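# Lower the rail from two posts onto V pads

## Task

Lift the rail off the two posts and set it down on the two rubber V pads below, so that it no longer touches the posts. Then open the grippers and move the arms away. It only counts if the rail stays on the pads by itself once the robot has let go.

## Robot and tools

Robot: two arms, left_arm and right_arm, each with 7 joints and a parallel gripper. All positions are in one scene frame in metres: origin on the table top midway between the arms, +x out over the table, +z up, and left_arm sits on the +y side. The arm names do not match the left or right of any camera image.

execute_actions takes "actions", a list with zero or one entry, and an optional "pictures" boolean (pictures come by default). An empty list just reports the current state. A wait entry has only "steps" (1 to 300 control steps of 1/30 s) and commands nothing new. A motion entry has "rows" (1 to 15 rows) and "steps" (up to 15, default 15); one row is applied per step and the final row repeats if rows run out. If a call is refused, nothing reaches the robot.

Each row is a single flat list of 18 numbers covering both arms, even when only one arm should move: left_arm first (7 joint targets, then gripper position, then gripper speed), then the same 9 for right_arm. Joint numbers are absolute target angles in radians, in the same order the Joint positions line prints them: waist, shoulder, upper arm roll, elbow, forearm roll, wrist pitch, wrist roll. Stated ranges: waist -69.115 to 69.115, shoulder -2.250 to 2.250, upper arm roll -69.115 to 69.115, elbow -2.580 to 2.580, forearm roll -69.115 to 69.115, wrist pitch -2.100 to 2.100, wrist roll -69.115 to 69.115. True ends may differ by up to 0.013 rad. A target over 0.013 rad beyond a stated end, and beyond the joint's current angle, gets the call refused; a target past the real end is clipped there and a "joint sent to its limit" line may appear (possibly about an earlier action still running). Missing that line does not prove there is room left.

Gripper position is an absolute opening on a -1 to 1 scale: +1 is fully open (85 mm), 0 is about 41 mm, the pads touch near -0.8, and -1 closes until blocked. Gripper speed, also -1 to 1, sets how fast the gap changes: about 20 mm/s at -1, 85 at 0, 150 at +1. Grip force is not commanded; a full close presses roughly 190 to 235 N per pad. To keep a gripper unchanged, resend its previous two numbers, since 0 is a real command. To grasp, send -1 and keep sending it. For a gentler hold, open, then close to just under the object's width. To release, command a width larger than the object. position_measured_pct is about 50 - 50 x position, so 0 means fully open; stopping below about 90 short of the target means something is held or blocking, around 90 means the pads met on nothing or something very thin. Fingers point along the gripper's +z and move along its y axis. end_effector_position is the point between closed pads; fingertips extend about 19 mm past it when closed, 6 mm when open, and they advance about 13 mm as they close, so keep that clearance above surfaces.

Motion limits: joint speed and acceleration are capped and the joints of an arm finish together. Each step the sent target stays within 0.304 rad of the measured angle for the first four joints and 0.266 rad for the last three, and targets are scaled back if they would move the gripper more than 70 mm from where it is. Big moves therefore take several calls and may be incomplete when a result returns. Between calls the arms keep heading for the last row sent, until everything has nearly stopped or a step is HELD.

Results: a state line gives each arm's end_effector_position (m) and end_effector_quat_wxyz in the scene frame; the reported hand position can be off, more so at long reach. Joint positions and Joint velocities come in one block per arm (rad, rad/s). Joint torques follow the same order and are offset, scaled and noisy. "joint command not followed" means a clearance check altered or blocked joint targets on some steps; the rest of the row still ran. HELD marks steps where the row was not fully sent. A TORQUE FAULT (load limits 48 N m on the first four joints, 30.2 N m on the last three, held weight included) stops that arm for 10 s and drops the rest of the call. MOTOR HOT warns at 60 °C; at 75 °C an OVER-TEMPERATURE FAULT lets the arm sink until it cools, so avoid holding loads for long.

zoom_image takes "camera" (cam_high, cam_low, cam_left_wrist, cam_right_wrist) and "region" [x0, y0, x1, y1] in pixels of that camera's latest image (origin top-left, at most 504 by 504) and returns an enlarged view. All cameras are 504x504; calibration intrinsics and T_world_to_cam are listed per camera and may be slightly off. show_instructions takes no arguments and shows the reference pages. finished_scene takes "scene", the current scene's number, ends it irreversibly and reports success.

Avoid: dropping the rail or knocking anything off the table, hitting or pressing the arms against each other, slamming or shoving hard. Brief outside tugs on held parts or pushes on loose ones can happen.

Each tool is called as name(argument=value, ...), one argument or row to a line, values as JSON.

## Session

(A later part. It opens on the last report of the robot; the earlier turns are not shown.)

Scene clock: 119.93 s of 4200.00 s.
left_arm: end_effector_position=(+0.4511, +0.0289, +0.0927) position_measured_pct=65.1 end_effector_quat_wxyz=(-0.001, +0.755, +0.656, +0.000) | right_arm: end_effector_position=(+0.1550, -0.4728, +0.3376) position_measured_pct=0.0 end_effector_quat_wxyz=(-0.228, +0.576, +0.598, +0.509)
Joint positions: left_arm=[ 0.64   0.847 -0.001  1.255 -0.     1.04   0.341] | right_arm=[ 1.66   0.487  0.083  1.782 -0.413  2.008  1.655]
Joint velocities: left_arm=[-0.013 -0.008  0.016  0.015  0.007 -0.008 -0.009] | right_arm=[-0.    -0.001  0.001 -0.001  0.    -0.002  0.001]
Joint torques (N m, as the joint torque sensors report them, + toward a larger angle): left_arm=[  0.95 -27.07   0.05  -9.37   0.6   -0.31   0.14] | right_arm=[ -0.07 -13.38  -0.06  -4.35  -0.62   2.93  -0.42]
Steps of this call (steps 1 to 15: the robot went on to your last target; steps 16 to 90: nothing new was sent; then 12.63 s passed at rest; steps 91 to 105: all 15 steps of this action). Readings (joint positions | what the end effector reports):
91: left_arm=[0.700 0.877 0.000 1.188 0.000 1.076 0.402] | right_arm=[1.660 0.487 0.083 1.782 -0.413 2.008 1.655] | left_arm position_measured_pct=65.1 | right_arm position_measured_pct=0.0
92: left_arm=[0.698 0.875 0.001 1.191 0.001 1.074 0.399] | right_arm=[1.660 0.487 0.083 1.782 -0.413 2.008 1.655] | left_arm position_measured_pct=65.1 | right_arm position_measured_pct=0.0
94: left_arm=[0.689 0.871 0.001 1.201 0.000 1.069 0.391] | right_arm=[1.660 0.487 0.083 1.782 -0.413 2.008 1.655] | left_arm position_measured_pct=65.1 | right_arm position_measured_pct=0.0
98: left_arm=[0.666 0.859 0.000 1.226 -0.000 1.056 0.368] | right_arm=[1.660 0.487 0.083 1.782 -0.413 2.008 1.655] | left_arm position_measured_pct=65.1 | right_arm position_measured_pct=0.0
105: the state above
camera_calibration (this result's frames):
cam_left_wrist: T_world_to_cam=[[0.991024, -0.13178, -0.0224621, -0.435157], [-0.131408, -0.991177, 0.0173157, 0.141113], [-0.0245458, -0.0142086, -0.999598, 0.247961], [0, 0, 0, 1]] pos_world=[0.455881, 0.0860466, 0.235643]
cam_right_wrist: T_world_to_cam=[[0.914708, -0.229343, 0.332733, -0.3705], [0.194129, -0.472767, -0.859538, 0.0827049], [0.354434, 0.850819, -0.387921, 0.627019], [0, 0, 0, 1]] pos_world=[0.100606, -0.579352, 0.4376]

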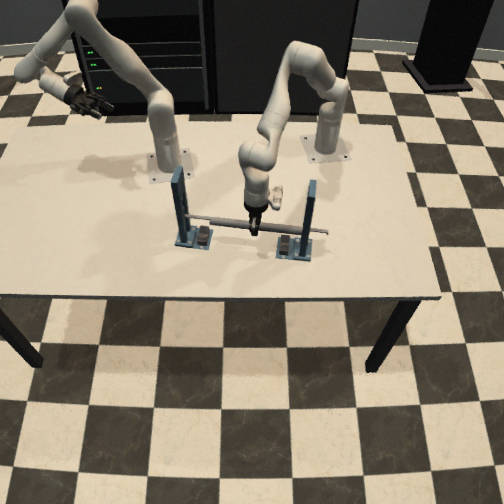

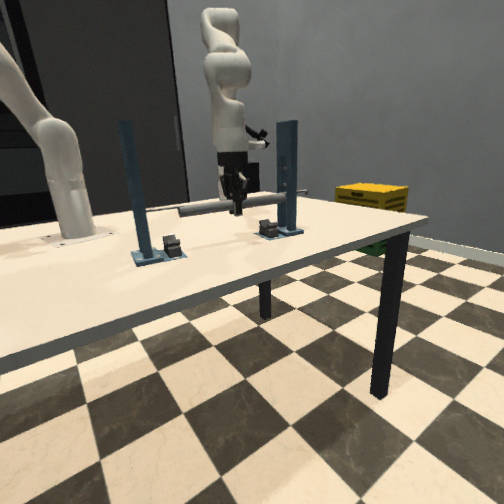

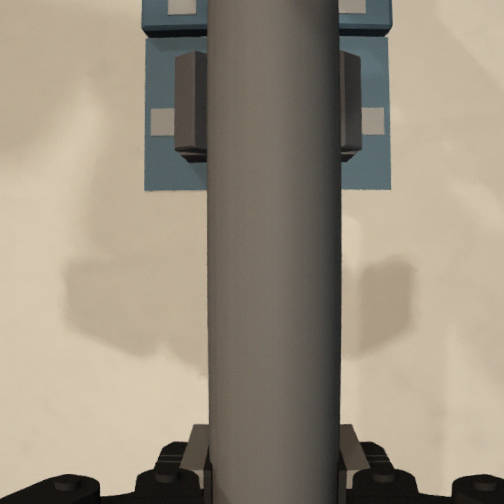

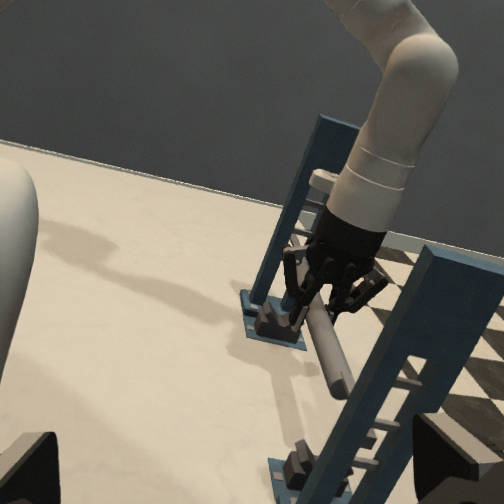

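execute_actions(
  actions=[
    {"rows":[[0.645,0.8517,0,1.2508,-0.013,1.044,0.352,-1,0.3,1.66,0.487,0.083,1.782,-0.413,2.008,1.655,1,0],[0.6507,0.8575,0,1.2454,-0.026,1.0485,0.3645,-1,0.3,1.66,0.487,0.083,1.782,-0.413,2.008,1.655,1,0],[0.6565,0.8632,0,1.240,-0.0386,1.053,0.3767,-1,0.3,1.66,0.487,0.083,1.782,-0.413,2.008,1.655,1,0],[0.6623,0.869,0,1.2347,-0.0514,1.0575,0.389,-1,0.3,1.66,0.487,0.083,1.782,-0.413,2.008,1.655,1,0],[0.6623,0.869,0,1.2347,-0.0514,1.0575,0.389,-1,0.3,1.66,0.487,0.083,1.782,-0.413,2.008,1.655,1,0],[0.6681,0.8748,0,1.2293,-0.0643,1.062,0.4012,-1,0.3,1.66,0.487,0.083,1.782,-0.413,2.008,1.655,1,0],[0.674,0.8806,0,1.224,-0.0771,1.0666,0.4134,-1,0.3,1.66,0.487,0.083,1.782,-0.413,2.008,1.655,1,0],[0.6798,0.8863,0,1.2186,-0.09,1.0711,0.4256,-1,0.3,1.66,0.487,0.083,1.782,-0.413,2.008,1.655,1,0],[0.6856,0.8921,0,1.2132,-0.1028,1.0756,0.4378,-1,0.3,1.66,0.487,0.083,1.782,-0.413,2.008,1.655,1,0]],"steps":15},
  ],
)

zoom_image(
  camera="cam_low",
  region=[110,150,320,280],
)

zoom_image(
  camera="cam_right_wrist",
  region=[250,330,450,504],
)

Scene clock: 144.40 s of 4200.00 s.
left_arm: end_effector_position=(+0.4518, +0.0302, +0.0794) position_measured_pct=65.1 end_effector_quat_wxyz=(-0.032, +0.753, +0.656, +0.037) | right_arm: end_effector_position=(+0.1550, -0.4728, +0.3376) position_measured_pct=0.0 end_effector_quat_wxyz=(-0.228, +0.576, +0.598, +0.509)
Joint positions: left_arm=[ 0.684  0.891  0.     1.214 -0.102  1.075  0.437] | right_arm=[ 1.66   0.487  0.083  1.782 -0.413  2.008  1.655]
Joint velocities: left_arm=[ 0.01   0.009 -0.003 -0.009 -0.009  0.002  0.007] | right_arm=[-0.    -0.    -0.001  0.    -0.001 -0.001  0.001]
Joint torques (N m, as the joint torque sensors report them, + toward a larger angle): left_arm=[  0.28 -27.06  -0.08  -9.43   0.2    0.01   0.17] | right_arm=[ -0.37 -13.66   0.13  -4.4   -0.38   2.78  -0.13]
Steps of this call (steps 1 to 15: the robot went on to your last target; steps 16 to 90: nothing new was sent; then 20.97 s passed at rest; steps 91 to 105: all 15 steps of this action). Readings (joint positions | what the end effector reports):
91: left_arm=[0.640 0.847 -0.000 1.255 -0.001 1.040 0.341] | right_arm=[1.660 0.487 0.083 1.782 -0.413 2.008 1.655] | left_arm position_measured_pct=65.1 | right_arm position_measured_pct=0.0
92: left_arm=[0.643 0.850 -0.001 1.253 -0.007 1.042 0.346] | right_arm=[1.660 0.487 0.083 1.782 -0.413 2.008 1.655] | left_arm position_measured_pct=65.1 | right_arm position_measured_pct=0.0
94: left_arm=[0.652 0.858 -0.000 1.245 -0.025 1.048 0.363] | right_arm=[1.660 0.487 0.083 1.782 -0.413 2.008 1.655] | left_arm position_measured_pct=65.1 | right_arm position_measured_pct=0.0
98: left_arm=[0.668 0.875 -0.000 1.229 -0.063 1.062 0.400] | right_arm=[1.660 0.487 0.083 1.782 -0.413 2.008 1.655] | left_arm position_measured_pct=65.1 | right_arm position_measured_pct=0.0
105: the state above
camera_calibration (this result's frames):
cam_left_wrist: T_world_to_cam=[[0.991563, -0.127928, -0.020925, -0.43649], [-0.12919, -0.988512, -0.0784485, 0.149251], [-0.0106488, 0.0804899, -0.996699, 0.225354], [0, 0, 0, 1]] pos_world=[0.454489, 0.0735583, 0.227185]
cam_right_wrist: T_world_to_cam=[[0.914708, -0.229343, 0.332734, -0.3705], [0.194129, -0.472767, -0.859538, 0.0827049], [0.354434, 0.850819, -0.387921, 0.627019], [0, 0, 0, 1]] pos_world=[0.100606, -0.579352, 0.4376]

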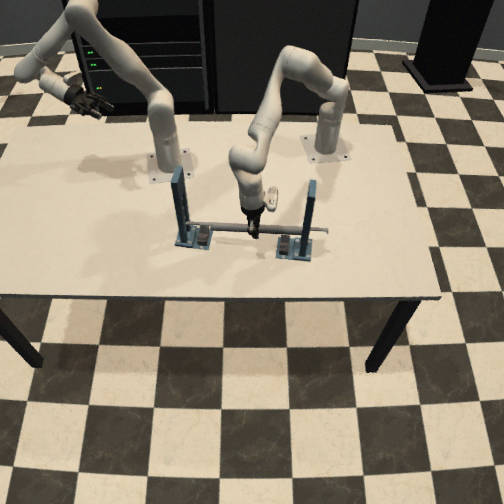

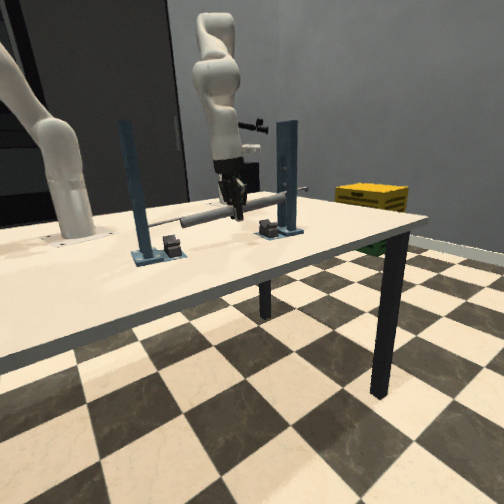

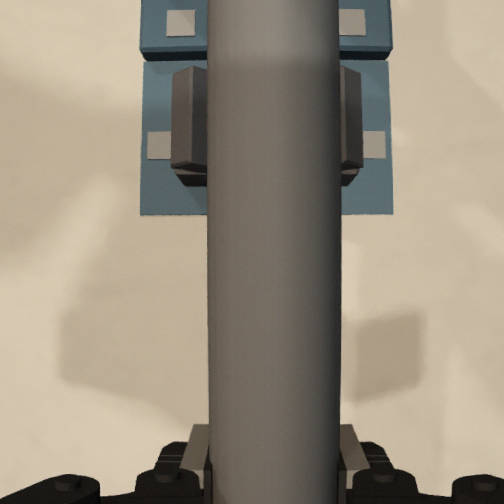

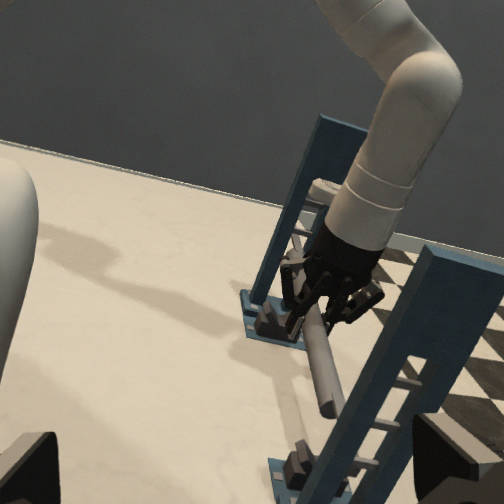

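Region (110, 150, 320, 280) of cam_low's 504x504 image, scaled by 2.400, with more detail than that image has; it fills the top 312 rows of this view, and the rest is white.

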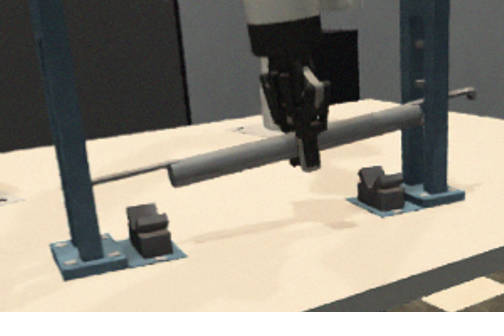

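Region (250, 330, 450, 504) of cam_right_wrist's 504x504 image, scaled by 2.520; it fills the top 438 rows of this view, and the rest is white.

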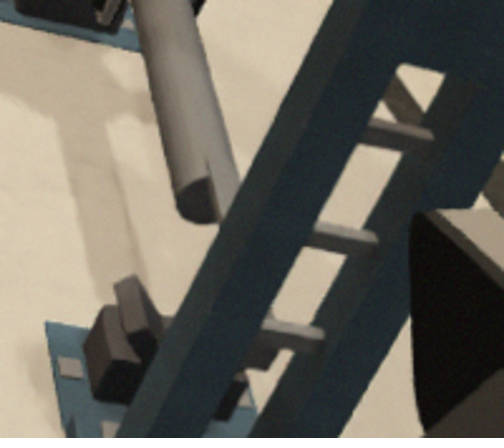

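execute_actions(
  actions=[
    {"rows":[[0.700,0.9025,0,1.193,-0.1016,1.086,0.4508,-1,0.3,1.66,0.487,0.083,1.782,-0.413,2.008,1.655,1,0],[0.715,0.913,0,1.173,-0.1004,1.097,0.464,-1,0.3,1.66,0.487,0.083,1.782,-0.413,2.008,1.655,1,0],[0.7297,0.9237,0,1.1525,-0.0992,1.1078,0.477,-1,0.3,1.66,0.487,0.083,1.782,-0.413,2.008,1.655,1,0],[0.7443,0.9343,0,1.1323,-0.098,1.1185,0.490,-1,0.3,1.66,0.487,0.083,1.782,-0.413,2.008,1.655,1,0]],"steps":12},
  ],
)

zoom_image(
  camera="cam_low",
  region=[110,150,320,280],
)

Scene clock: 158.50 s of 4200.00 s.
left_arm: end_effector_position=(+0.4463, -0.0087, +0.0763) position_measured_pct=65.1 end_effector_quat_wxyz=(-0.031, +0.753, +0.656, +0.037) | right_arm: end_effector_position=(+0.1550, -0.4728, +0.3376) position_measured_pct=0.0 end_effector_quat_wxyz=(-0.228, +0.576, +0.598, +0.509)
Joint positions: left_arm=[ 0.743  0.933  0.001  1.133 -0.098  1.118  0.49 ] | right_arm=[ 1.66   0.487  0.083  1.782 -0.413  2.008  1.655]
Joint velocities: left_arm=[ 0.006  0.012 -0.015 -0.01  -0.006  0.003  0.003] | right_arm=[ 0.    -0.001  0.     0.002 -0.001 -0.    -0.   ]
Joint torques (N m, as the joint torque sensors report them, + toward a larger angle): left_arm=[  0.36 -28.19  -0.1   -9.27   0.11  -0.11   0.17] | right_arm=[ -0.49 -13.11  -0.11  -4.46  -0.51   2.88  -0.17]
Steps of this call (steps 1 to 15: the robot went on to your last target; steps 16 to 90: nothing new was sent; then 10.70 s passed at rest; steps 91 to 102: all 12 steps of this action). Readings (joint positions | what the end effector reports):
91: left_arm=[0.687 0.893 -0.000 1.212 -0.103 1.076 0.438] | right_arm=[1.660 0.487 0.083 1.782 -0.413 2.008 1.655] | left_arm position_measured_pct=65.1 | right_arm position_measured_pct=0.0
92: left_arm=[0.691 0.896 -0.002 1.206 -0.103 1.079 0.441] | right_arm=[1.660 0.487 0.083 1.782 -0.413 2.008 1.655] | left_arm position_measured_pct=65.1 | right_arm position_measured_pct=0.0
94: left_arm=[0.708 0.910 -0.003 1.183 -0.102 1.092 0.456] | right_arm=[1.660 0.487 0.083 1.782 -0.413 2.008 1.655] | left_arm position_measured_pct=65.1 | right_arm position_measured_pct=0.0
98: left_arm=[0.740 0.931 0.002 1.139 -0.097 1.115 0.487] | right_arm=[1.660 0.487 0.083 1.782 -0.413 2.008 1.655] | left_arm position_measured_pct=65.1 | right_arm position_measured_pct=0.0
102: the state above
camera_calibration (this result's frames):
cam_left_wrist: T_world_to_cam=[[0.991436, -0.129056, -0.019963, -0.436053], [-0.130231, -0.988429, -0.0777664, 0.110276], [-0.00969572, 0.0797002, -0.996772, 0.224816], [0, 0, 0, 1]] pos_world=[0.44886, 0.0348065, 0.223962]
cam_right_wrist: T_world_to_cam=[[0.914708, -0.229343, 0.332734, -0.3705], [0.194129, -0.472767, -0.859538, 0.0827047], [0.354434, 0.850819, -0.387921, 0.62702], [0, 0, 0, 1]] pos_world=[0.100606, -0.579352, 0.4376]

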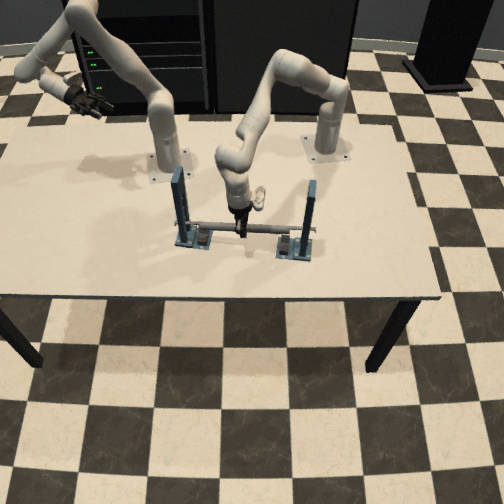

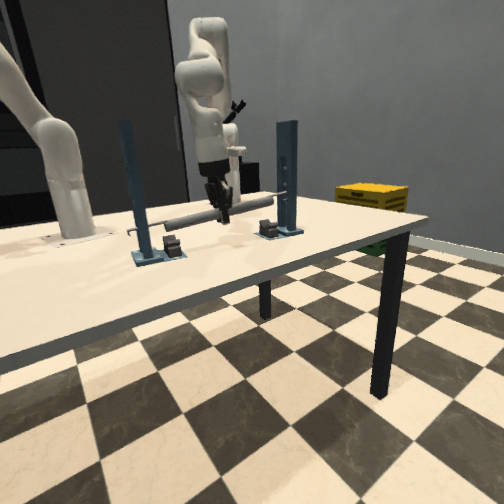

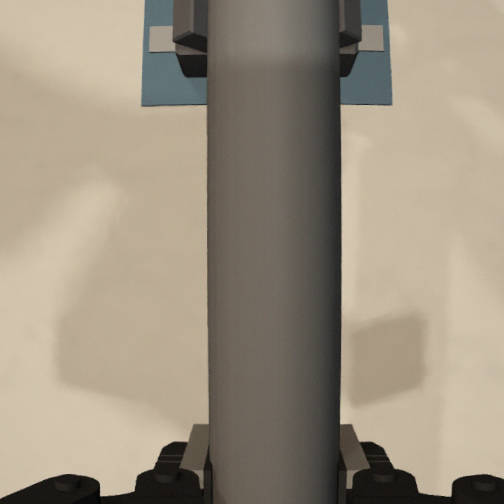

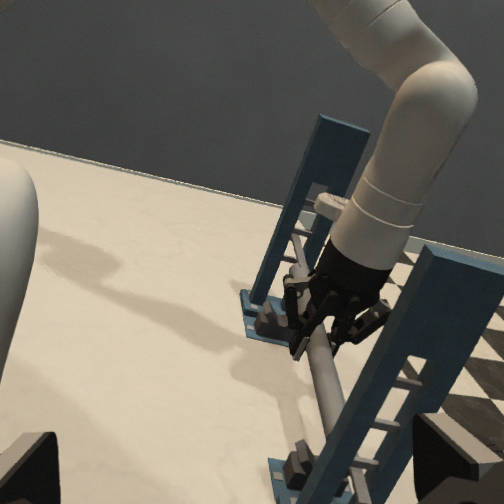

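Region (110, 150, 320, 280) of cam_low's 504x504 image, scaled by 2.400, with more detail than that image has; it fills the top 312 rows of this view, and the rest is white.

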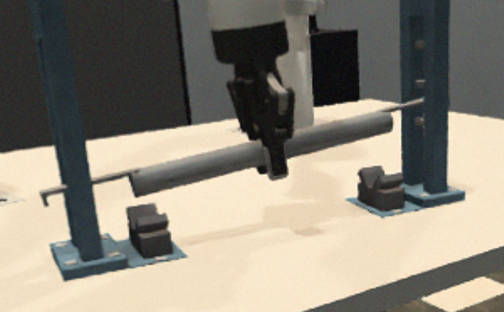

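execute_actions(
  actions=[
    {"rows":[[0.758,0.9465,0,1.108,-0.0967,1.132,0.5023,-1,0.3,1.66,0.487,0.083,1.782,-0.413,2.008,1.655,1,0],[0.772,0.959,0,1.083,-0.0954,1.1455,0.5146,-1,0.3,1.66,0.487,0.083,1.782,-0.413,2.008,1.655,1,0],[0.786,0.972,0,1.058,-0.0942,1.159,0.527,-1,0.3,1.66,0.487,0.083,1.782,-0.413,2.008,1.655,1,0],[0.7997,0.9848,0,1.0325,-0.0929,1.173,0.5392,-1,0.3,1.66,0.487,0.083,1.782,-0.413,2.008,1.655,1,0]],"steps":13},
  ],
)

zoom_image(
  camera="cam_low",
  region=[110,150,320,280],
)

zoom_image(
  camera="cam_high",
  region=[150,170,330,270],
)

Scene clock: 163.90 s of 4200.00 s.
left_arm: end_effector_position=(+0.4409, -0.0471, +0.0727) position_measured_pct=65.1 end_effector_quat_wxyz=(-0.031, +0.753, +0.656, +0.037) | right_arm: end_effector_position=(+0.1550, -0.4728, +0.3376) position_measured_pct=0.0 end_effector_quat_wxyz=(-0.228, +0.576, +0.598, +0.509)
Joint positions: left_arm=[ 0.799  0.983  0.     1.033 -0.093  1.173  0.539] | right_arm=[ 1.66   0.487  0.083  1.782 -0.413  2.008  1.655]
Joint velocities: left_arm=[ 0.002  0.013 -0.011 -0.008 -0.003  0.004  0.001] | right_arm=[-0.    -0.001  0.001  0.001 -0.    -0.001 -0.   ]
Joint torques (N m, as the joint torque sensors report them, + toward a larger angle): left_arm=[  0.55 -28.56  -0.12  -9.63   0.29   0.17   0.15] | right_arm=[ -0.33 -13.46  -0.05  -4.92  -0.57   2.9   -0.26]
Steps of this call (steps 1 to 15: the robot went on to your last target; steps 16 to 90: nothing new was sent; then 1.97 s passed at rest; steps 91 to 103: all 13 steps of this action). Readings (joint positions | what the end effector reports):
91: left_arm=[0.745 0.935 -0.000 1.131 -0.098 1.119 0.490] | right_arm=[1.660 0.487 0.083 1.782 -0.413 2.008 1.655] | left_arm position_measured_pct=65.1 | right_arm position_measured_pct=0.0
92: left_arm=[0.748 0.938 -0.001 1.125 -0.098 1.122 0.493] | right_arm=[1.660 0.487 0.083 1.782 -0.413 2.008 1.655] | left_arm position_measured_pct=65.1 | right_arm position_measured_pct=0.0
94: left_arm=[0.763 0.953 -0.002 1.099 -0.098 1.137 0.506] | right_arm=[1.660 0.487 0.083 1.782 -0.413 2.008 1.655] | left_arm position_measured_pct=65.1 | right_arm position_measured_pct=0.0
98: left_arm=[0.794 0.980 0.001 1.043 -0.092 1.167 0.535] | right_arm=[1.660 0.487 0.083 1.782 -0.413 2.008 1.655] | left_arm position_measured_pct=65.1 | right_arm position_measured_pct=0.0
103: the state above
camera_calibration (this result's frames):
cam_left_wrist: T_world_to_cam=[[0.991487, -0.12859, -0.020453, -0.435703], [-0.12981, -0.988444, -0.0782743, 0.0711496], [-0.0101513, 0.0802629, -0.996722, 0.224537], [0, 0, 0, 1]] pos_world=[0.443509, -0.00372169, 0.220458]
cam_right_wrist: T_world_to_cam=[[0.914708, -0.229343, 0.332733, -0.3705], [0.194129, -0.472767, -0.859538, 0.0827049], [0.354434, 0.850819, -0.387921, 0.627019], [0, 0, 0, 1]] pos_world=[0.100606, -0.579352, 0.4376]

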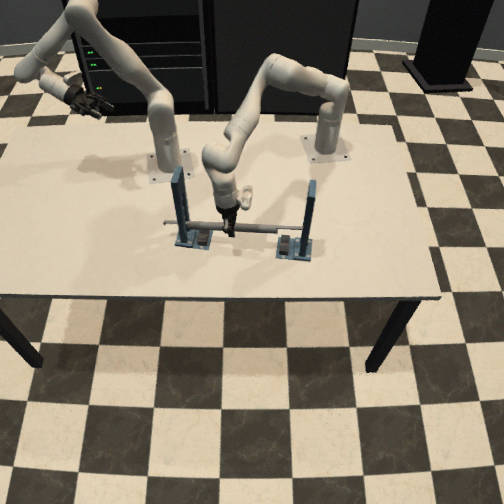

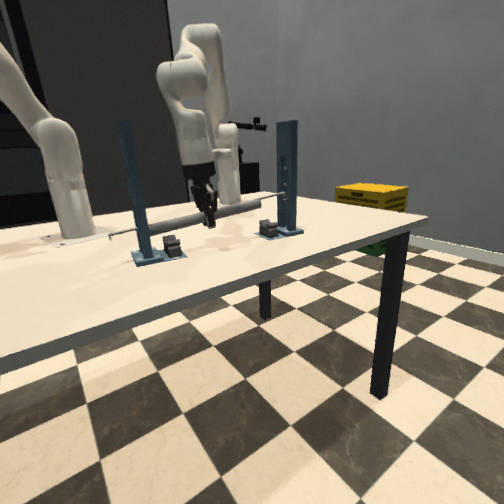

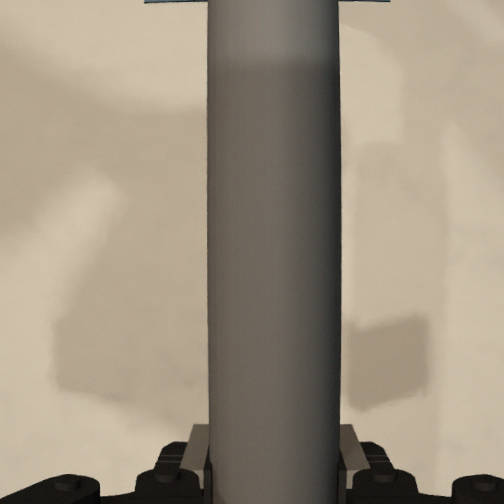

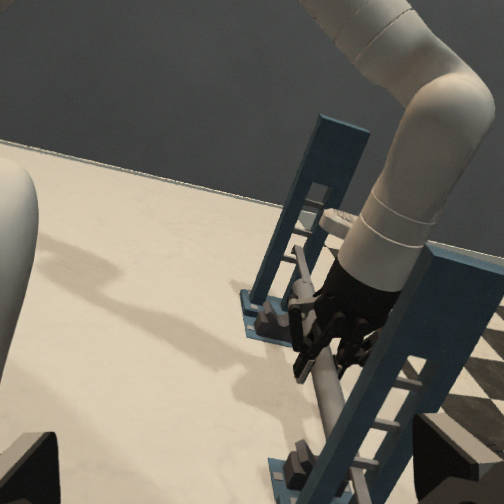

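Region (110, 150, 320, 280) of cam_low's 504x504 image, scaled by 2.400, with more detail than that image has; it fills the top 312 rows of this view, and the rest is white.

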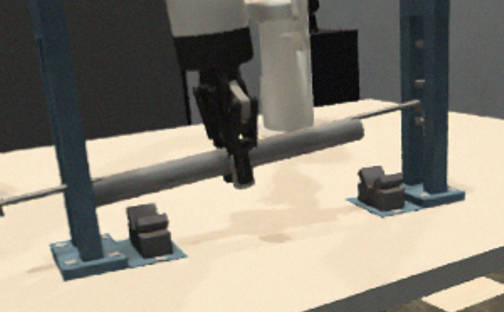

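Region (150, 170, 330, 270) of cam_high's 504x504 image, scaled by 2.800, with more detail than that image has.

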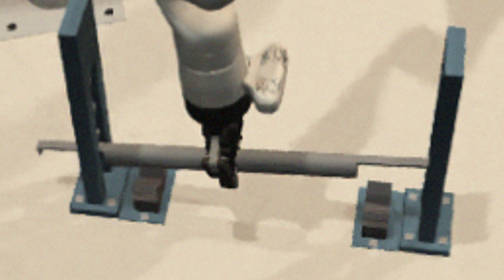

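zoom_image(
  camera="cam_right_wrist",
  region=[250,170,370,330],
)

zoom_image(
  camera="cam_low",
  region=[250,160,310,240],
)

Region (250, 170, 370, 330) of cam_right_wrist's 504x504 image, scaled by 3.150; it fills the left 378 columns of this view, and the rest is white.

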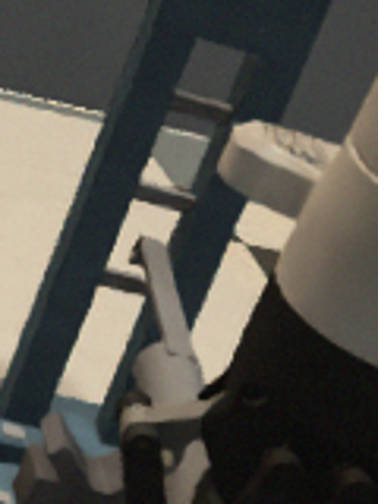

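Region (250, 160, 310, 240) of cam_low's 504x504 image, scaled by 6.300, with more detail than that image has; it fills the left 378 columns of this view, and the rest is white.

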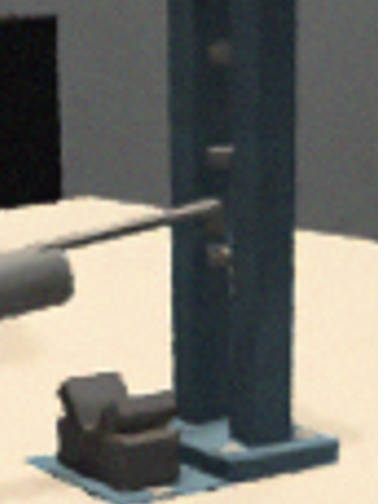

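execute_actions(
  actions=[
    {"rows":[[0.795,0.9834,0,1.0436,-0.0813,1.1573,0.5295,-1,0.3,1.66,0.487,0.083,1.782,-0.413,2.008,1.655,1,0],[0.790,0.9819,0,1.0547,-0.0697,1.1416,0.5198,-1,0.3,1.66,0.487,0.083,1.782,-0.413,2.008,1.655,1,0],[0.785,0.9805,0,1.0657,-0.0581,1.1259,0.510,-1,0.3,1.66,0.487,0.083,1.782,-0.413,2.008,1.655,1,0],[0.7801,0.979,0,1.0768,-0.0465,1.1102,0.5004,-1,0.3,1.66,0.487,0.083,1.782,-0.413,2.008,1.655,1,0]],"steps":13},
  ],
)

zoom_image(
  camera="cam_low",
  region=[250,160,310,240],
)

Scene clock: 184.87 s of 4200.00 s.
left_arm: end_effector_position=(+0.4399, -0.0489, +0.0618) position_measured_pct=65.1 end_effector_quat_wxyz=(-0.017, +0.755, +0.655, +0.017) | right_arm: end_effector_position=(+0.1550, -0.4728, +0.3376) position_measured_pct=0.0 end_effector_quat_wxyz=(-0.228, +0.576, +0.598, +0.509)
Joint positions: left_arm=[ 0.78   0.979  0.     1.077 -0.047  1.11   0.5  ] | right_arm=[ 1.66   0.487  0.083  1.782 -0.413  2.008  1.655]
Joint velocities: left_arm=[-0.003 -0.002 -0.002  0.002 -0.001 -0.    -0.001] | right_arm=[-0.     0.001 -0.     0.003 -0.001  0.002  0.001]
Joint torques (N m, as the joint torque sensors report them, + toward a larger angle): left_arm=[  0.37 -29.01  -0.22  -9.8    0.28   0.17   0.18] | right_arm=[ -0.21 -13.28   0.06  -4.57  -0.82   3.03  -0.26]
Steps of this call (steps 1 to 15: the robot went on to your last target; steps 16 to 90: nothing new was sent; then 17.53 s passed at rest; steps 91 to 103: all 13 steps of this action). Readings (joint positions | what the end effector reports):
91: left_arm=[0.799 0.985 0.000 1.034 -0.092 1.172 0.539] | right_arm=[1.660 0.487 0.083 1.782 -0.413 2.008 1.655] | left_arm position_measured_pct=65.1 | right_arm position_measured_pct=0.0
92: left_arm=[0.797 0.983 0.000 1.038 -0.088 1.166 0.535] | right_arm=[1.660 0.487 0.083 1.782 -0.413 2.008 1.655] | left_arm position_measured_pct=65.1 | right_arm position_measured_pct=0.0
94: left_arm=[0.790 0.981 0.000 1.052 -0.073 1.145 0.522] | right_arm=[1.660 0.487 0.083 1.782 -0.413 2.008 1.655] | left_arm position_measured_pct=65.1 | right_arm position_measured_pct=0.0
98: left_arm=[0.781 0.980 -0.000 1.074 -0.048 1.113 0.502] | right_arm=[1.660 0.487 0.083 1.782 -0.413 2.008 1.655] | left_arm position_measured_pct=65.1 | right_arm position_measured_pct=0.0
103: the state above
camera_calibration (this result's frames):
cam_left_wrist: T_world_to_cam=[[0.99088, -0.132587, -0.0240522, -0.434908], [-0.133272, -0.990638, -0.0295758, 0.066832], [-0.0199056, 0.0325116, -0.999273, 0.215921], [0, 0, 0, 1]] pos_world=[0.444146, 0.0015233, 0.20728]
cam_right_wrist: T_world_to_cam=[[0.914708, -0.229343, 0.332734, -0.3705], [0.194129, -0.472767, -0.859538, 0.0827048], [0.354435, 0.850819, -0.387921, 0.627019], [0, 0, 0, 1]] pos_world=[0.100606, -0.579352, 0.4376]

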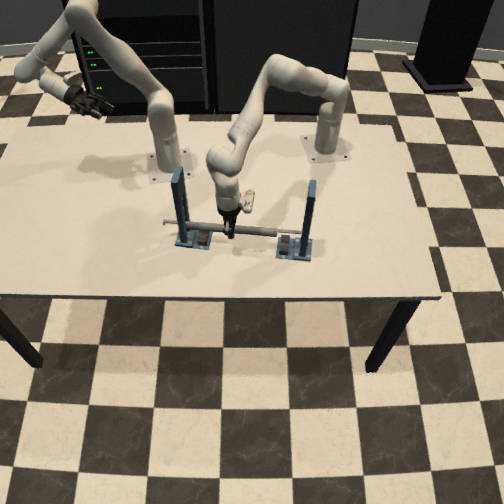

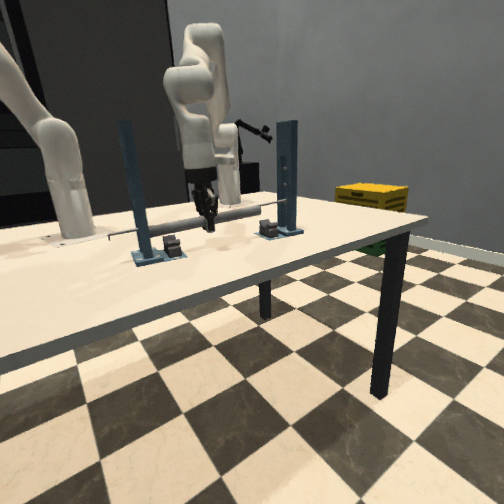

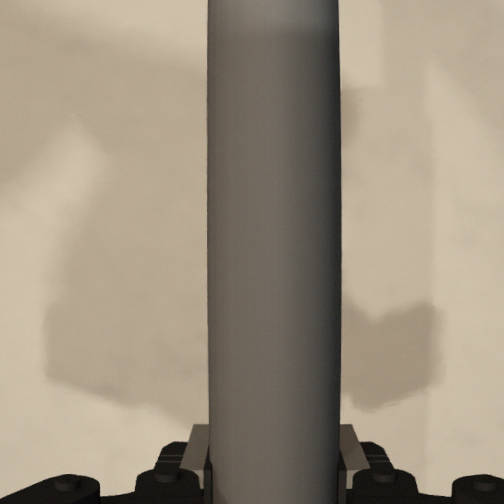

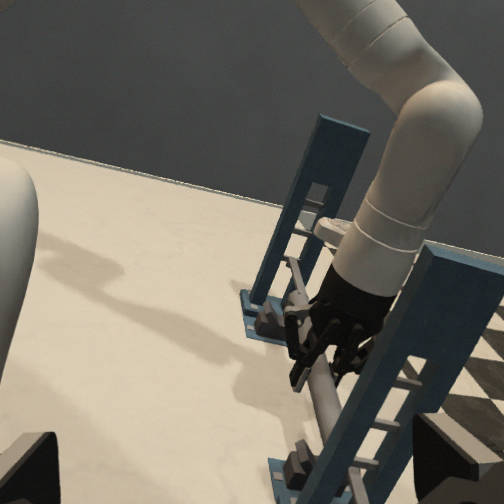

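Region (250, 160, 310, 240) of cam_low's 504x504 image, scaled by 6.300, with more detail than that image has; it fills the left 378 columns of this view, and the rest is white.

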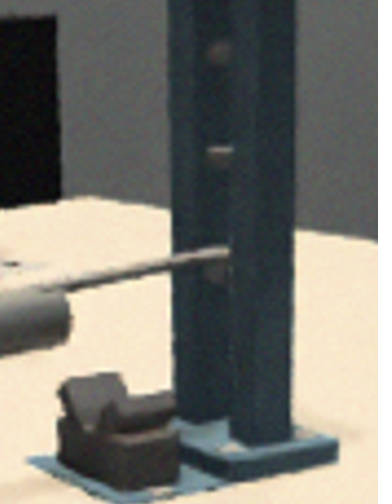

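execute_actions(
  actions=[
    {"rows":[[0.7752,0.9776,0,1.0879,-0.0349,1.0945,0.4907,-1,0.3,1.66,0.487,0.083,1.782,-0.413,2.008,1.655,1,0],[0.7703,0.9761,0,1.0989,-0.0232,1.0788,0.481,-1,0.3,1.66,0.487,0.083,1.782,-0.413,2.008,1.655,1,0]],"steps":10},
  ],
)

zoom_image(
  camera="cam_low",
  region=[250,160,310,240],
)

Scene clock: 190.03 s of 4200.00 s.
left_arm: end_effector_position=(+0.4399, -0.0495, +0.0573) position_measured_pct=65.1 end_effector_quat_wxyz=(-0.008, +0.755, +0.656, +0.008) | right_arm: end_effector_position=(+0.1550, -0.4728, +0.3376) position_measured_pct=0.0 end_effector_quat_wxyz=(-0.228, +0.576, +0.598, +0.509)
Joint positions: left_arm=[ 0.771  0.976  0.     1.099 -0.023  1.079  0.481] | right_arm=[ 1.66   0.487  0.083  1.782 -0.413  2.008  1.655]
Joint velocities: left_arm=[-0.001 -0.002 -0.     0.003  0.001 -0.003 -0.001] | right_arm=[ 0.001  0.001  0.     0.001  0.    -0.001  0.   ]
Joint torques (N m, as the joint torque sensors report them, + toward a larger angle): left_arm=[  0.05 -28.77   0.02  -9.73   0.21  -0.08   0.14] | right_arm=[  0.2  -13.42  -0.09  -4.53  -0.59   2.92  -0.26]
Steps of this call (steps 1 to 15: the robot went on to your last target; steps 16 to 90: nothing new was sent; then 1.83 s passed at rest; steps 91 to 100: all 10 steps of this action). Readings (joint positions | what the end effector reports):
91: left_arm=[0.779 0.979 0.000 1.078 -0.046 1.109 0.500] | right_arm=[1.660 0.487 0.083 1.782 -0.413 2.008 1.655] | left_arm position_measured_pct=65.1 | right_arm position_measured_pct=0.0
92: left_arm=[0.777 0.978 0.000 1.082 -0.041 1.103 0.496] | right_arm=[1.660 0.487 0.083 1.782 -0.413 2.008 1.655] | left_arm position_measured_pct=65.1 | right_arm position_measured_pct=0.0
94: left_arm=[0.772 0.976 -0.000 1.093 -0.030 1.087 0.486] | right_arm=[1.660 0.487 0.083 1.782 -0.413 2.008 1.655] | left_arm position_measured_pct=65.1 | right_arm position_measured_pct=0.0
98: left_arm=[0.771 0.977 -0.000 1.098 -0.023 1.079 0.481] | right_arm=[1.660 0.487 0.083 1.782 -0.413 2.008 1.655] | left_arm position_measured_pct=65.1 | right_arm position_measured_pct=0.0
100: the state above
camera_calibration (this result's frames):
cam_left_wrist: T_world_to_cam=[[0.990892, -0.132567, -0.0236497, -0.435103], [-0.132725, -0.991139, -0.00525293, 0.0644748], [-0.0227438, 0.00834399, -0.999707, 0.211512], [0, 0, 0, 1]] pos_world=[0.444508, 0.00445855, 0.201499]
cam_right_wrist: T_world_to_cam=[[0.914708, -0.229343, 0.332734, -0.3705], [0.194129, -0.472767, -0.859538, 0.0827048], [0.354434, 0.850819, -0.387921, 0.627019], [0, 0, 0, 1]] pos_world=[0.100606, -0.579352, 0.4376]

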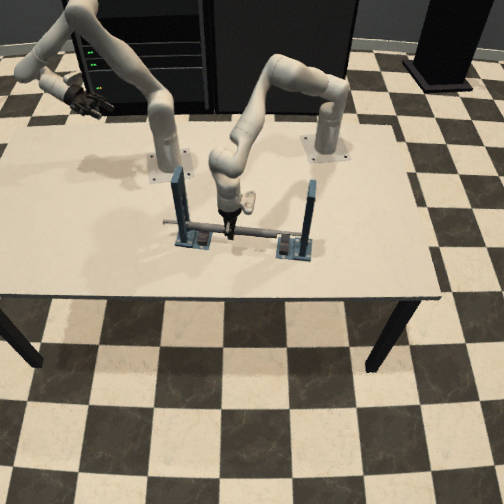

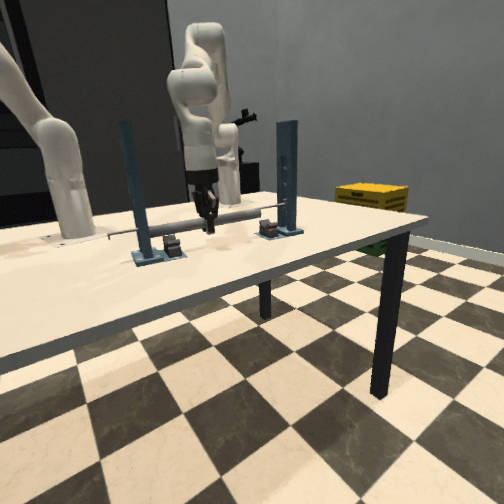

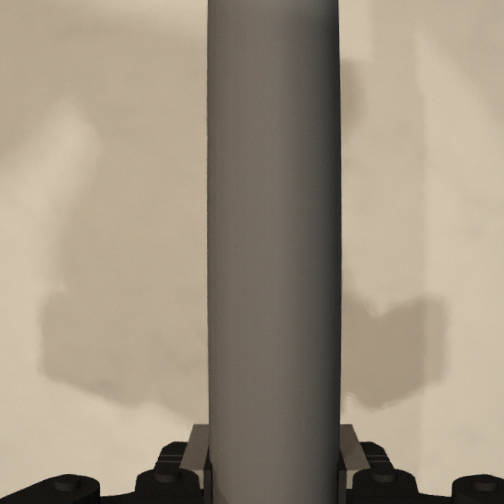

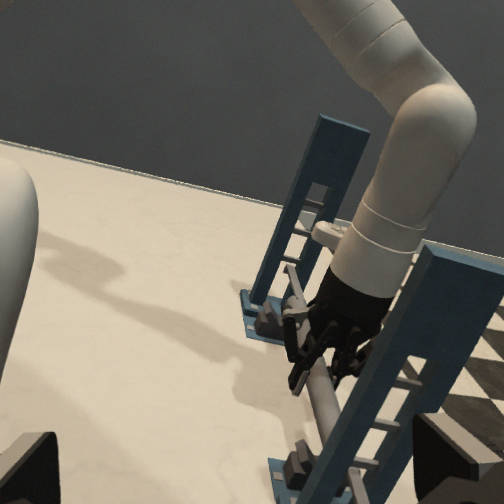

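Region (250, 160, 310, 240) of cam_low's 504x504 image, scaled by 6.300, with more detail than that image has; it fills the left 378 columns of this view, and the rest is white.

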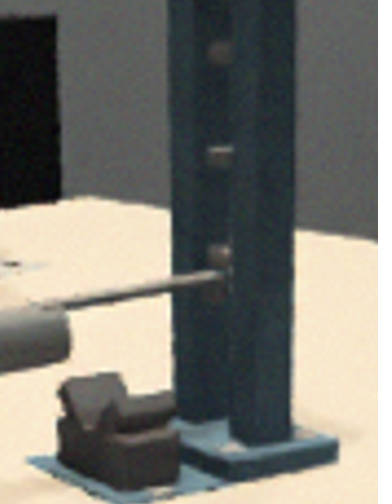

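execute_actions(
  actions=[
    {"rows":[[0.7654,0.9747,0,1.110,-0.0116,1.0631,0.4712,-1,0.3,1.66,0.487,0.083,1.782,-0.413,2.008,1.655,1,0],[0.7605,0.9732,0,1.121,0,1.0474,0.4615,-1,0.3,1.66,0.487,0.083,1.782,-0.413,2.008,1.655,1,0]],"steps":10},
  ],
)

zoom_image(
  camera="cam_low",
  region=[100,160,320,280],
)

Scene clock: 195.50 s of 4200.00 s.
left_arm: end_effector_position=(+0.4400, -0.0499, +0.0530) position_measured_pct=65.1 end_effector_quat_wxyz=(-0.000, +0.755, +0.656, -0.000) | right_arm: end_effector_position=(+0.1550, -0.4728, +0.3376) position_measured_pct=0.0 end_effector_quat_wxyz=(-0.228, +0.576, +0.598, +0.509)
Joint positions: left_arm=[ 0.761  0.973  0.     1.121 -0.     1.048  0.462] | right_arm=[ 1.66   0.487  0.083  1.782 -0.413  2.008  1.655]
Joint velocities: left_arm=[-0.001 -0.003 -0.     0.003  0.001 -0.004 -0.001] | right_arm=[-0.     0.002  0.001 -0.    -0.001  0.001  0.   ]
Joint torques (N m, as the joint torque sensors report them, + toward a larger angle): left_arm=[  0.06 -28.63   0.15  -9.65   0.23  -0.1    0.05] | right_arm=[ -0.43 -12.97  -0.45  -4.7   -0.68   2.76  -0.35]
Steps of this call (steps 1 to 15: the robot went on to your last target; steps 16 to 90: nothing new was sent; then 2.13 s passed at rest; steps 91 to 100: all 10 steps of this action). Readings (joint positions | what the end effector reports):
91: left_arm=[0.770 0.976 0.000 1.100 -0.022 1.077 0.480] | right_arm=[1.660 0.487 0.083 1.782 -0.413 2.008 1.655] | left_arm position_measured_pct=65.1 | right_arm position_measured_pct=0.0
92: left_arm=[0.767 0.975 0.000 1.104 -0.018 1.071 0.477] | right_arm=[1.660 0.487 0.083 1.782 -0.413 2.008 1.655] | left_arm position_measured_pct=65.1 | right_arm position_measured_pct=0.0
94: left_arm=[0.763 0.973 0.000 1.115 -0.006 1.056 0.467] | right_arm=[1.660 0.487 0.083 1.782 -0.413 2.008 1.655] | left_arm position_measured_pct=65.1 | right_arm position_measured_pct=0.0
98: left_arm=[0.761 0.974 -0.000 1.120 -0.000 1.048 0.462] | right_arm=[1.660 0.487 0.083 1.782 -0.413 2.008 1.655] | left_arm position_measured_pct=65.1 | right_arm position_measured_pct=0.0
100: the state above
camera_calibration (this result's frames):
cam_left_wrist: T_world_to_cam=[[0.991035, -0.13173, -0.0222978, -0.435461], [-0.131332, -0.991166, 0.0184638, 0.0621786], [-0.024533, -0.0153699, -0.999581, 0.206793], [0, 0, 0, 1]] pos_world=[0.444796, 0.0074444, 0.195849]
cam_right_wrist: T_world_to_cam=[[0.914708, -0.229343, 0.332734, -0.370499], [0.194129, -0.472767, -0.859538, 0.0827047], [0.354434, 0.850819, -0.387921, 0.62702], [0, 0, 0, 1]] pos_world=[0.100606, -0.579352, 0.4376]

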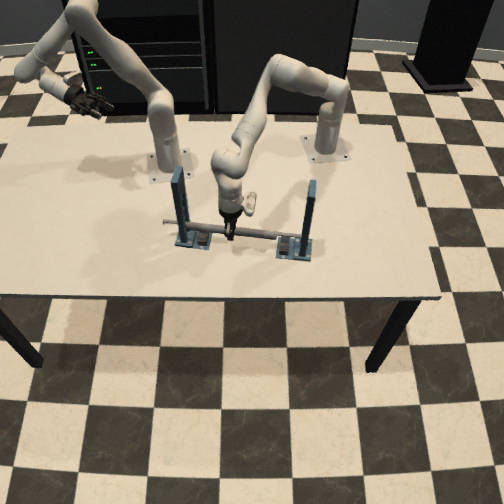

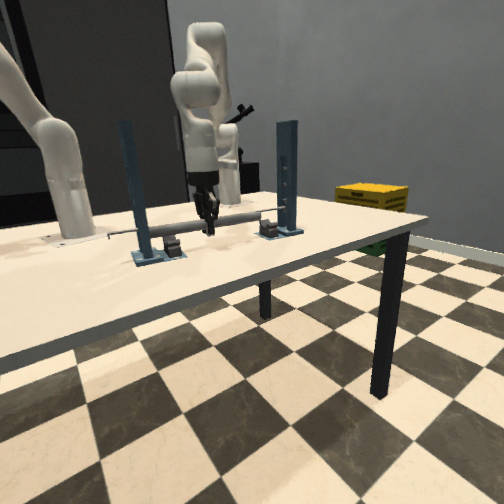

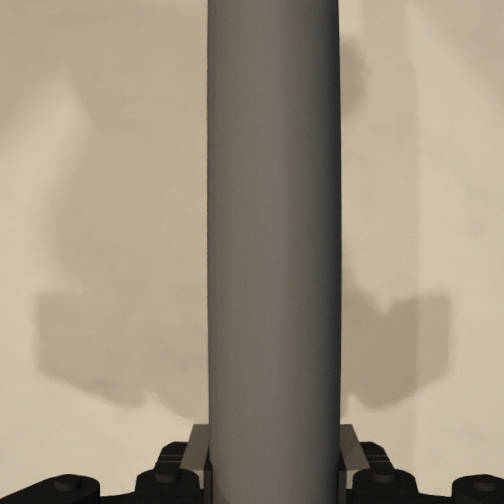

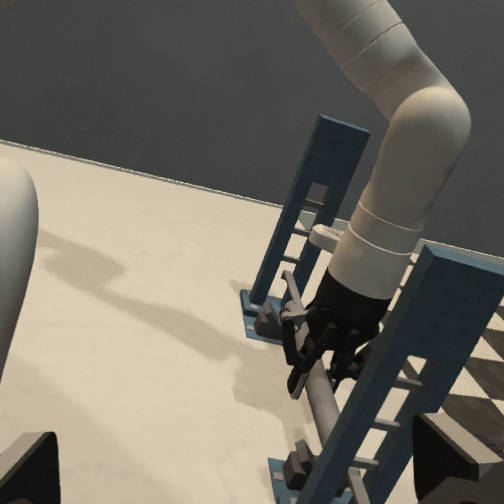

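Region (100, 160, 320, 280) of cam_low's 504x504 image, scaled by 2.291, with more detail than that image has; it fills the top 275 rows of this view, and the rest is white.

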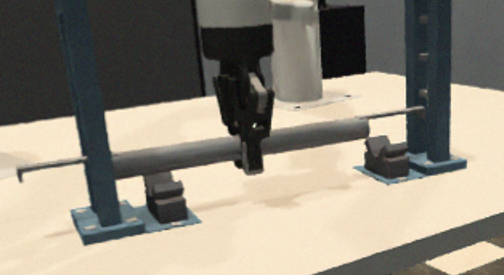

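execute_actions(
  actions=[
    {"rows":[[0.753,0.9674,0,1.133,0,1.041,0.454,-1,0.3,1.66,0.487,0.083,1.782,-0.413,2.008,1.655,1,0],[0.7455,0.9617,0,1.1453,0,1.0347,0.4465,-1,0.3,1.66,0.487,0.083,1.782,-0.413,2.008,1.655,1,0],[0.738,0.9559,0,1.1575,0,1.0283,0.439,-1,0.3,1.66,0.487,0.083,1.782,-0.413,2.008,1.655,1,0],[0.7305,0.9501,0,1.1696,0,1.0219,0.4315,-1,0.3,1.66,0.487,0.083,1.782,-0.413,2.008,1.655,1,0],[0.723,0.9453,0,1.1805,0,1.0158,0.424,-1,0.3,1.66,0.487,0.083,1.782,-0.413,2.008,1.655,1,0],[0.7154,0.9405,0,1.1914,0,1.0097,0.4164,-1,0.3,1.66,0.487,0.083,1.782,-0.413,2.008,1.655,1,0],[0.7079,0.9358,0,1.2022,0,1.0036,0.4089,-1,0.3,1.66,0.487,0.083,1.782,-0.413,2.008,1.655,1,0],[0.7003,0.931,0,1.2131,0,0.9975,0.4013,-1,0.3,1.66,0.487,0.083,1.782,-0.413,2.008,1.655,1,0]],"steps":15},
  ],
)

zoom_image(
  camera="cam_high",
  region=[165,170,325,270],
)

Scene clock: 204.03 s of 4200.00 s.
left_arm: end_effector_position=(+0.4455, -0.0097, +0.0536) position_measured_pct=65.1 end_effector_quat_wxyz=(-0.001, +0.755, +0.656, +0.000) | right_arm: end_effector_position=(+0.1550, -0.4728, +0.3376) position_measured_pct=0.0 end_effector_quat_wxyz=(-0.228, +0.576, +0.598, +0.509)
Joint positions: left_arm=[ 0.701  0.932 -0.     1.213 -0.     0.998  0.401] | right_arm=[ 1.66   0.487  0.083  1.782 -0.413  2.008  1.655]
Joint velocities: left_arm=[-0.005 -0.01   0.011  0.009  0.005 -0.003 -0.003] | right_arm=[-0.001  0.001 -0.     0.001 -0.    -0.002  0.   ]
Joint torques (N m, as the joint torque sensors report them, + toward a larger angle): left_arm=[  0.36 -27.43  -0.26  -8.89   0.27  -0.22   0.15] | right_arm=[ -0.15 -13.22  -0.2   -4.22  -0.57   2.81  -0.2 ]
Steps of this call (steps 1 to 15: the robot went on to your last target; steps 16 to 90: nothing new was sent; then 5.03 s passed at rest; steps 91 to 105: all 15 steps of this action). Readings (joint positions | what the end effector reports):
91: left_arm=[0.760 0.972 0.000 1.122 0.000 1.047 0.461] | right_arm=[1.660 0.487 0.083 1.782 -0.413 2.008 1.655] | left_arm position_measured_pct=65.1 | right_arm position_measured_pct=0.0
92: left_arm=[0.757 0.970 0.001 1.127 0.001 1.044 0.458] | right_arm=[1.660 0.487 0.083 1.782 -0.413 2.008 1.655] | left_arm position_measured_pct=65.1 | right_arm position_measured_pct=0.0
94: left_arm=[0.747 0.962 0.001 1.142 0.001 1.036 0.449] | right_arm=[1.660 0.487 0.083 1.782 -0.413 2.008 1.655] | left_arm position_measured_pct=65.1 | right_arm position_measured_pct=0.0
98: left_arm=[0.720 0.943 0.000 1.183 0.000 1.014 0.422] | right_arm=[1.660 0.487 0.083 1.782 -0.413 2.008 1.655] | left_arm position_measured_pct=65.1 | right_arm position_measured_pct=0.0
105: the state above
camera_calibration (this result's frames):
cam_left_wrist: T_world_to_cam=[[0.991009, -0.131835, -0.0228184, -0.435562], [-0.131446, -0.991163, 0.0178031, 0.102787], [-0.0249639, -0.0146437, -0.999581, 0.208326], [0, 0, 0, 1]] pos_world=[0.450358, 0.0475065, 0.19647]
cam_right_wrist: T_world_to_cam=[[0.914708, -0.229343, 0.332734, -0.3705], [0.194129, -0.472767, -0.859538, 0.0827049], [0.354434, 0.850819, -0.387921, 0.627019], [0, 0, 0, 1]] pos_world=[0.100606, -0.579352, 0.4376]

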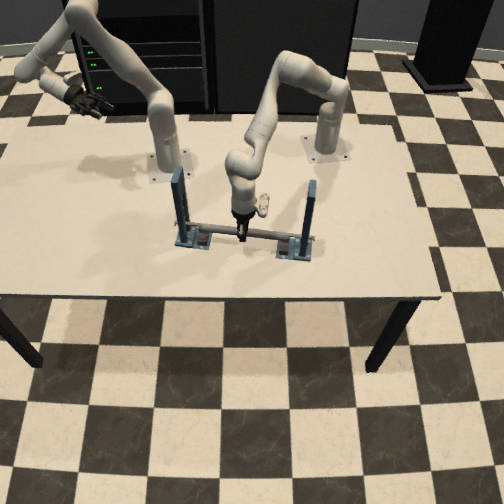

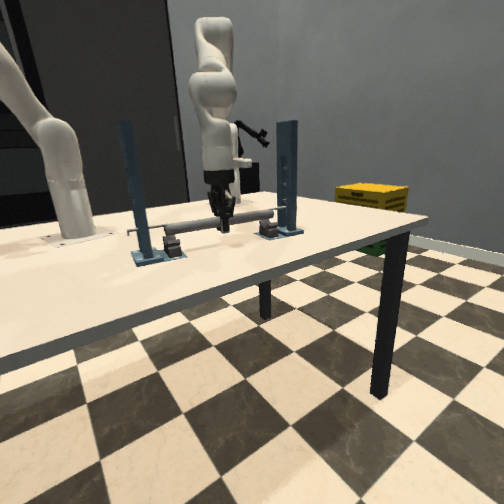

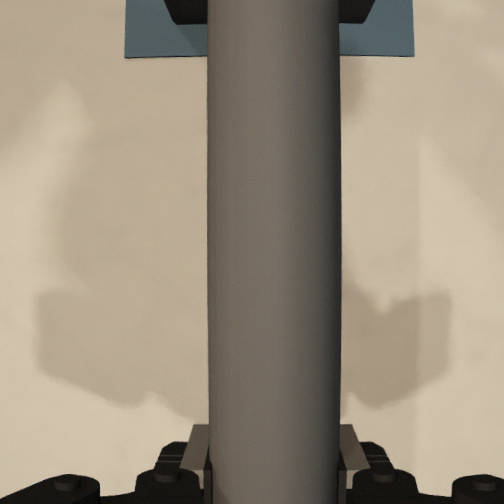

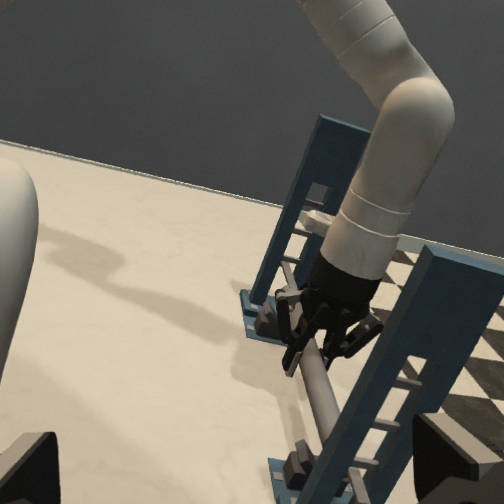

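Region (165, 170, 325, 270) of cam_high's 504x504 image, scaled by 3.150, with more detail than that image has; it fills the top 315 rows of this view, and the rest is white.

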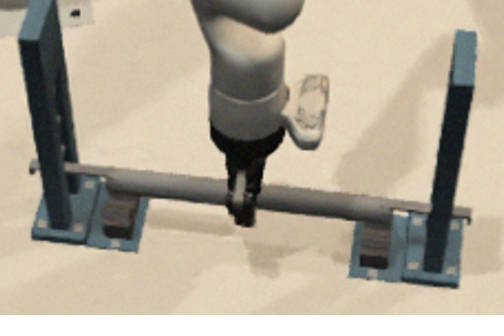

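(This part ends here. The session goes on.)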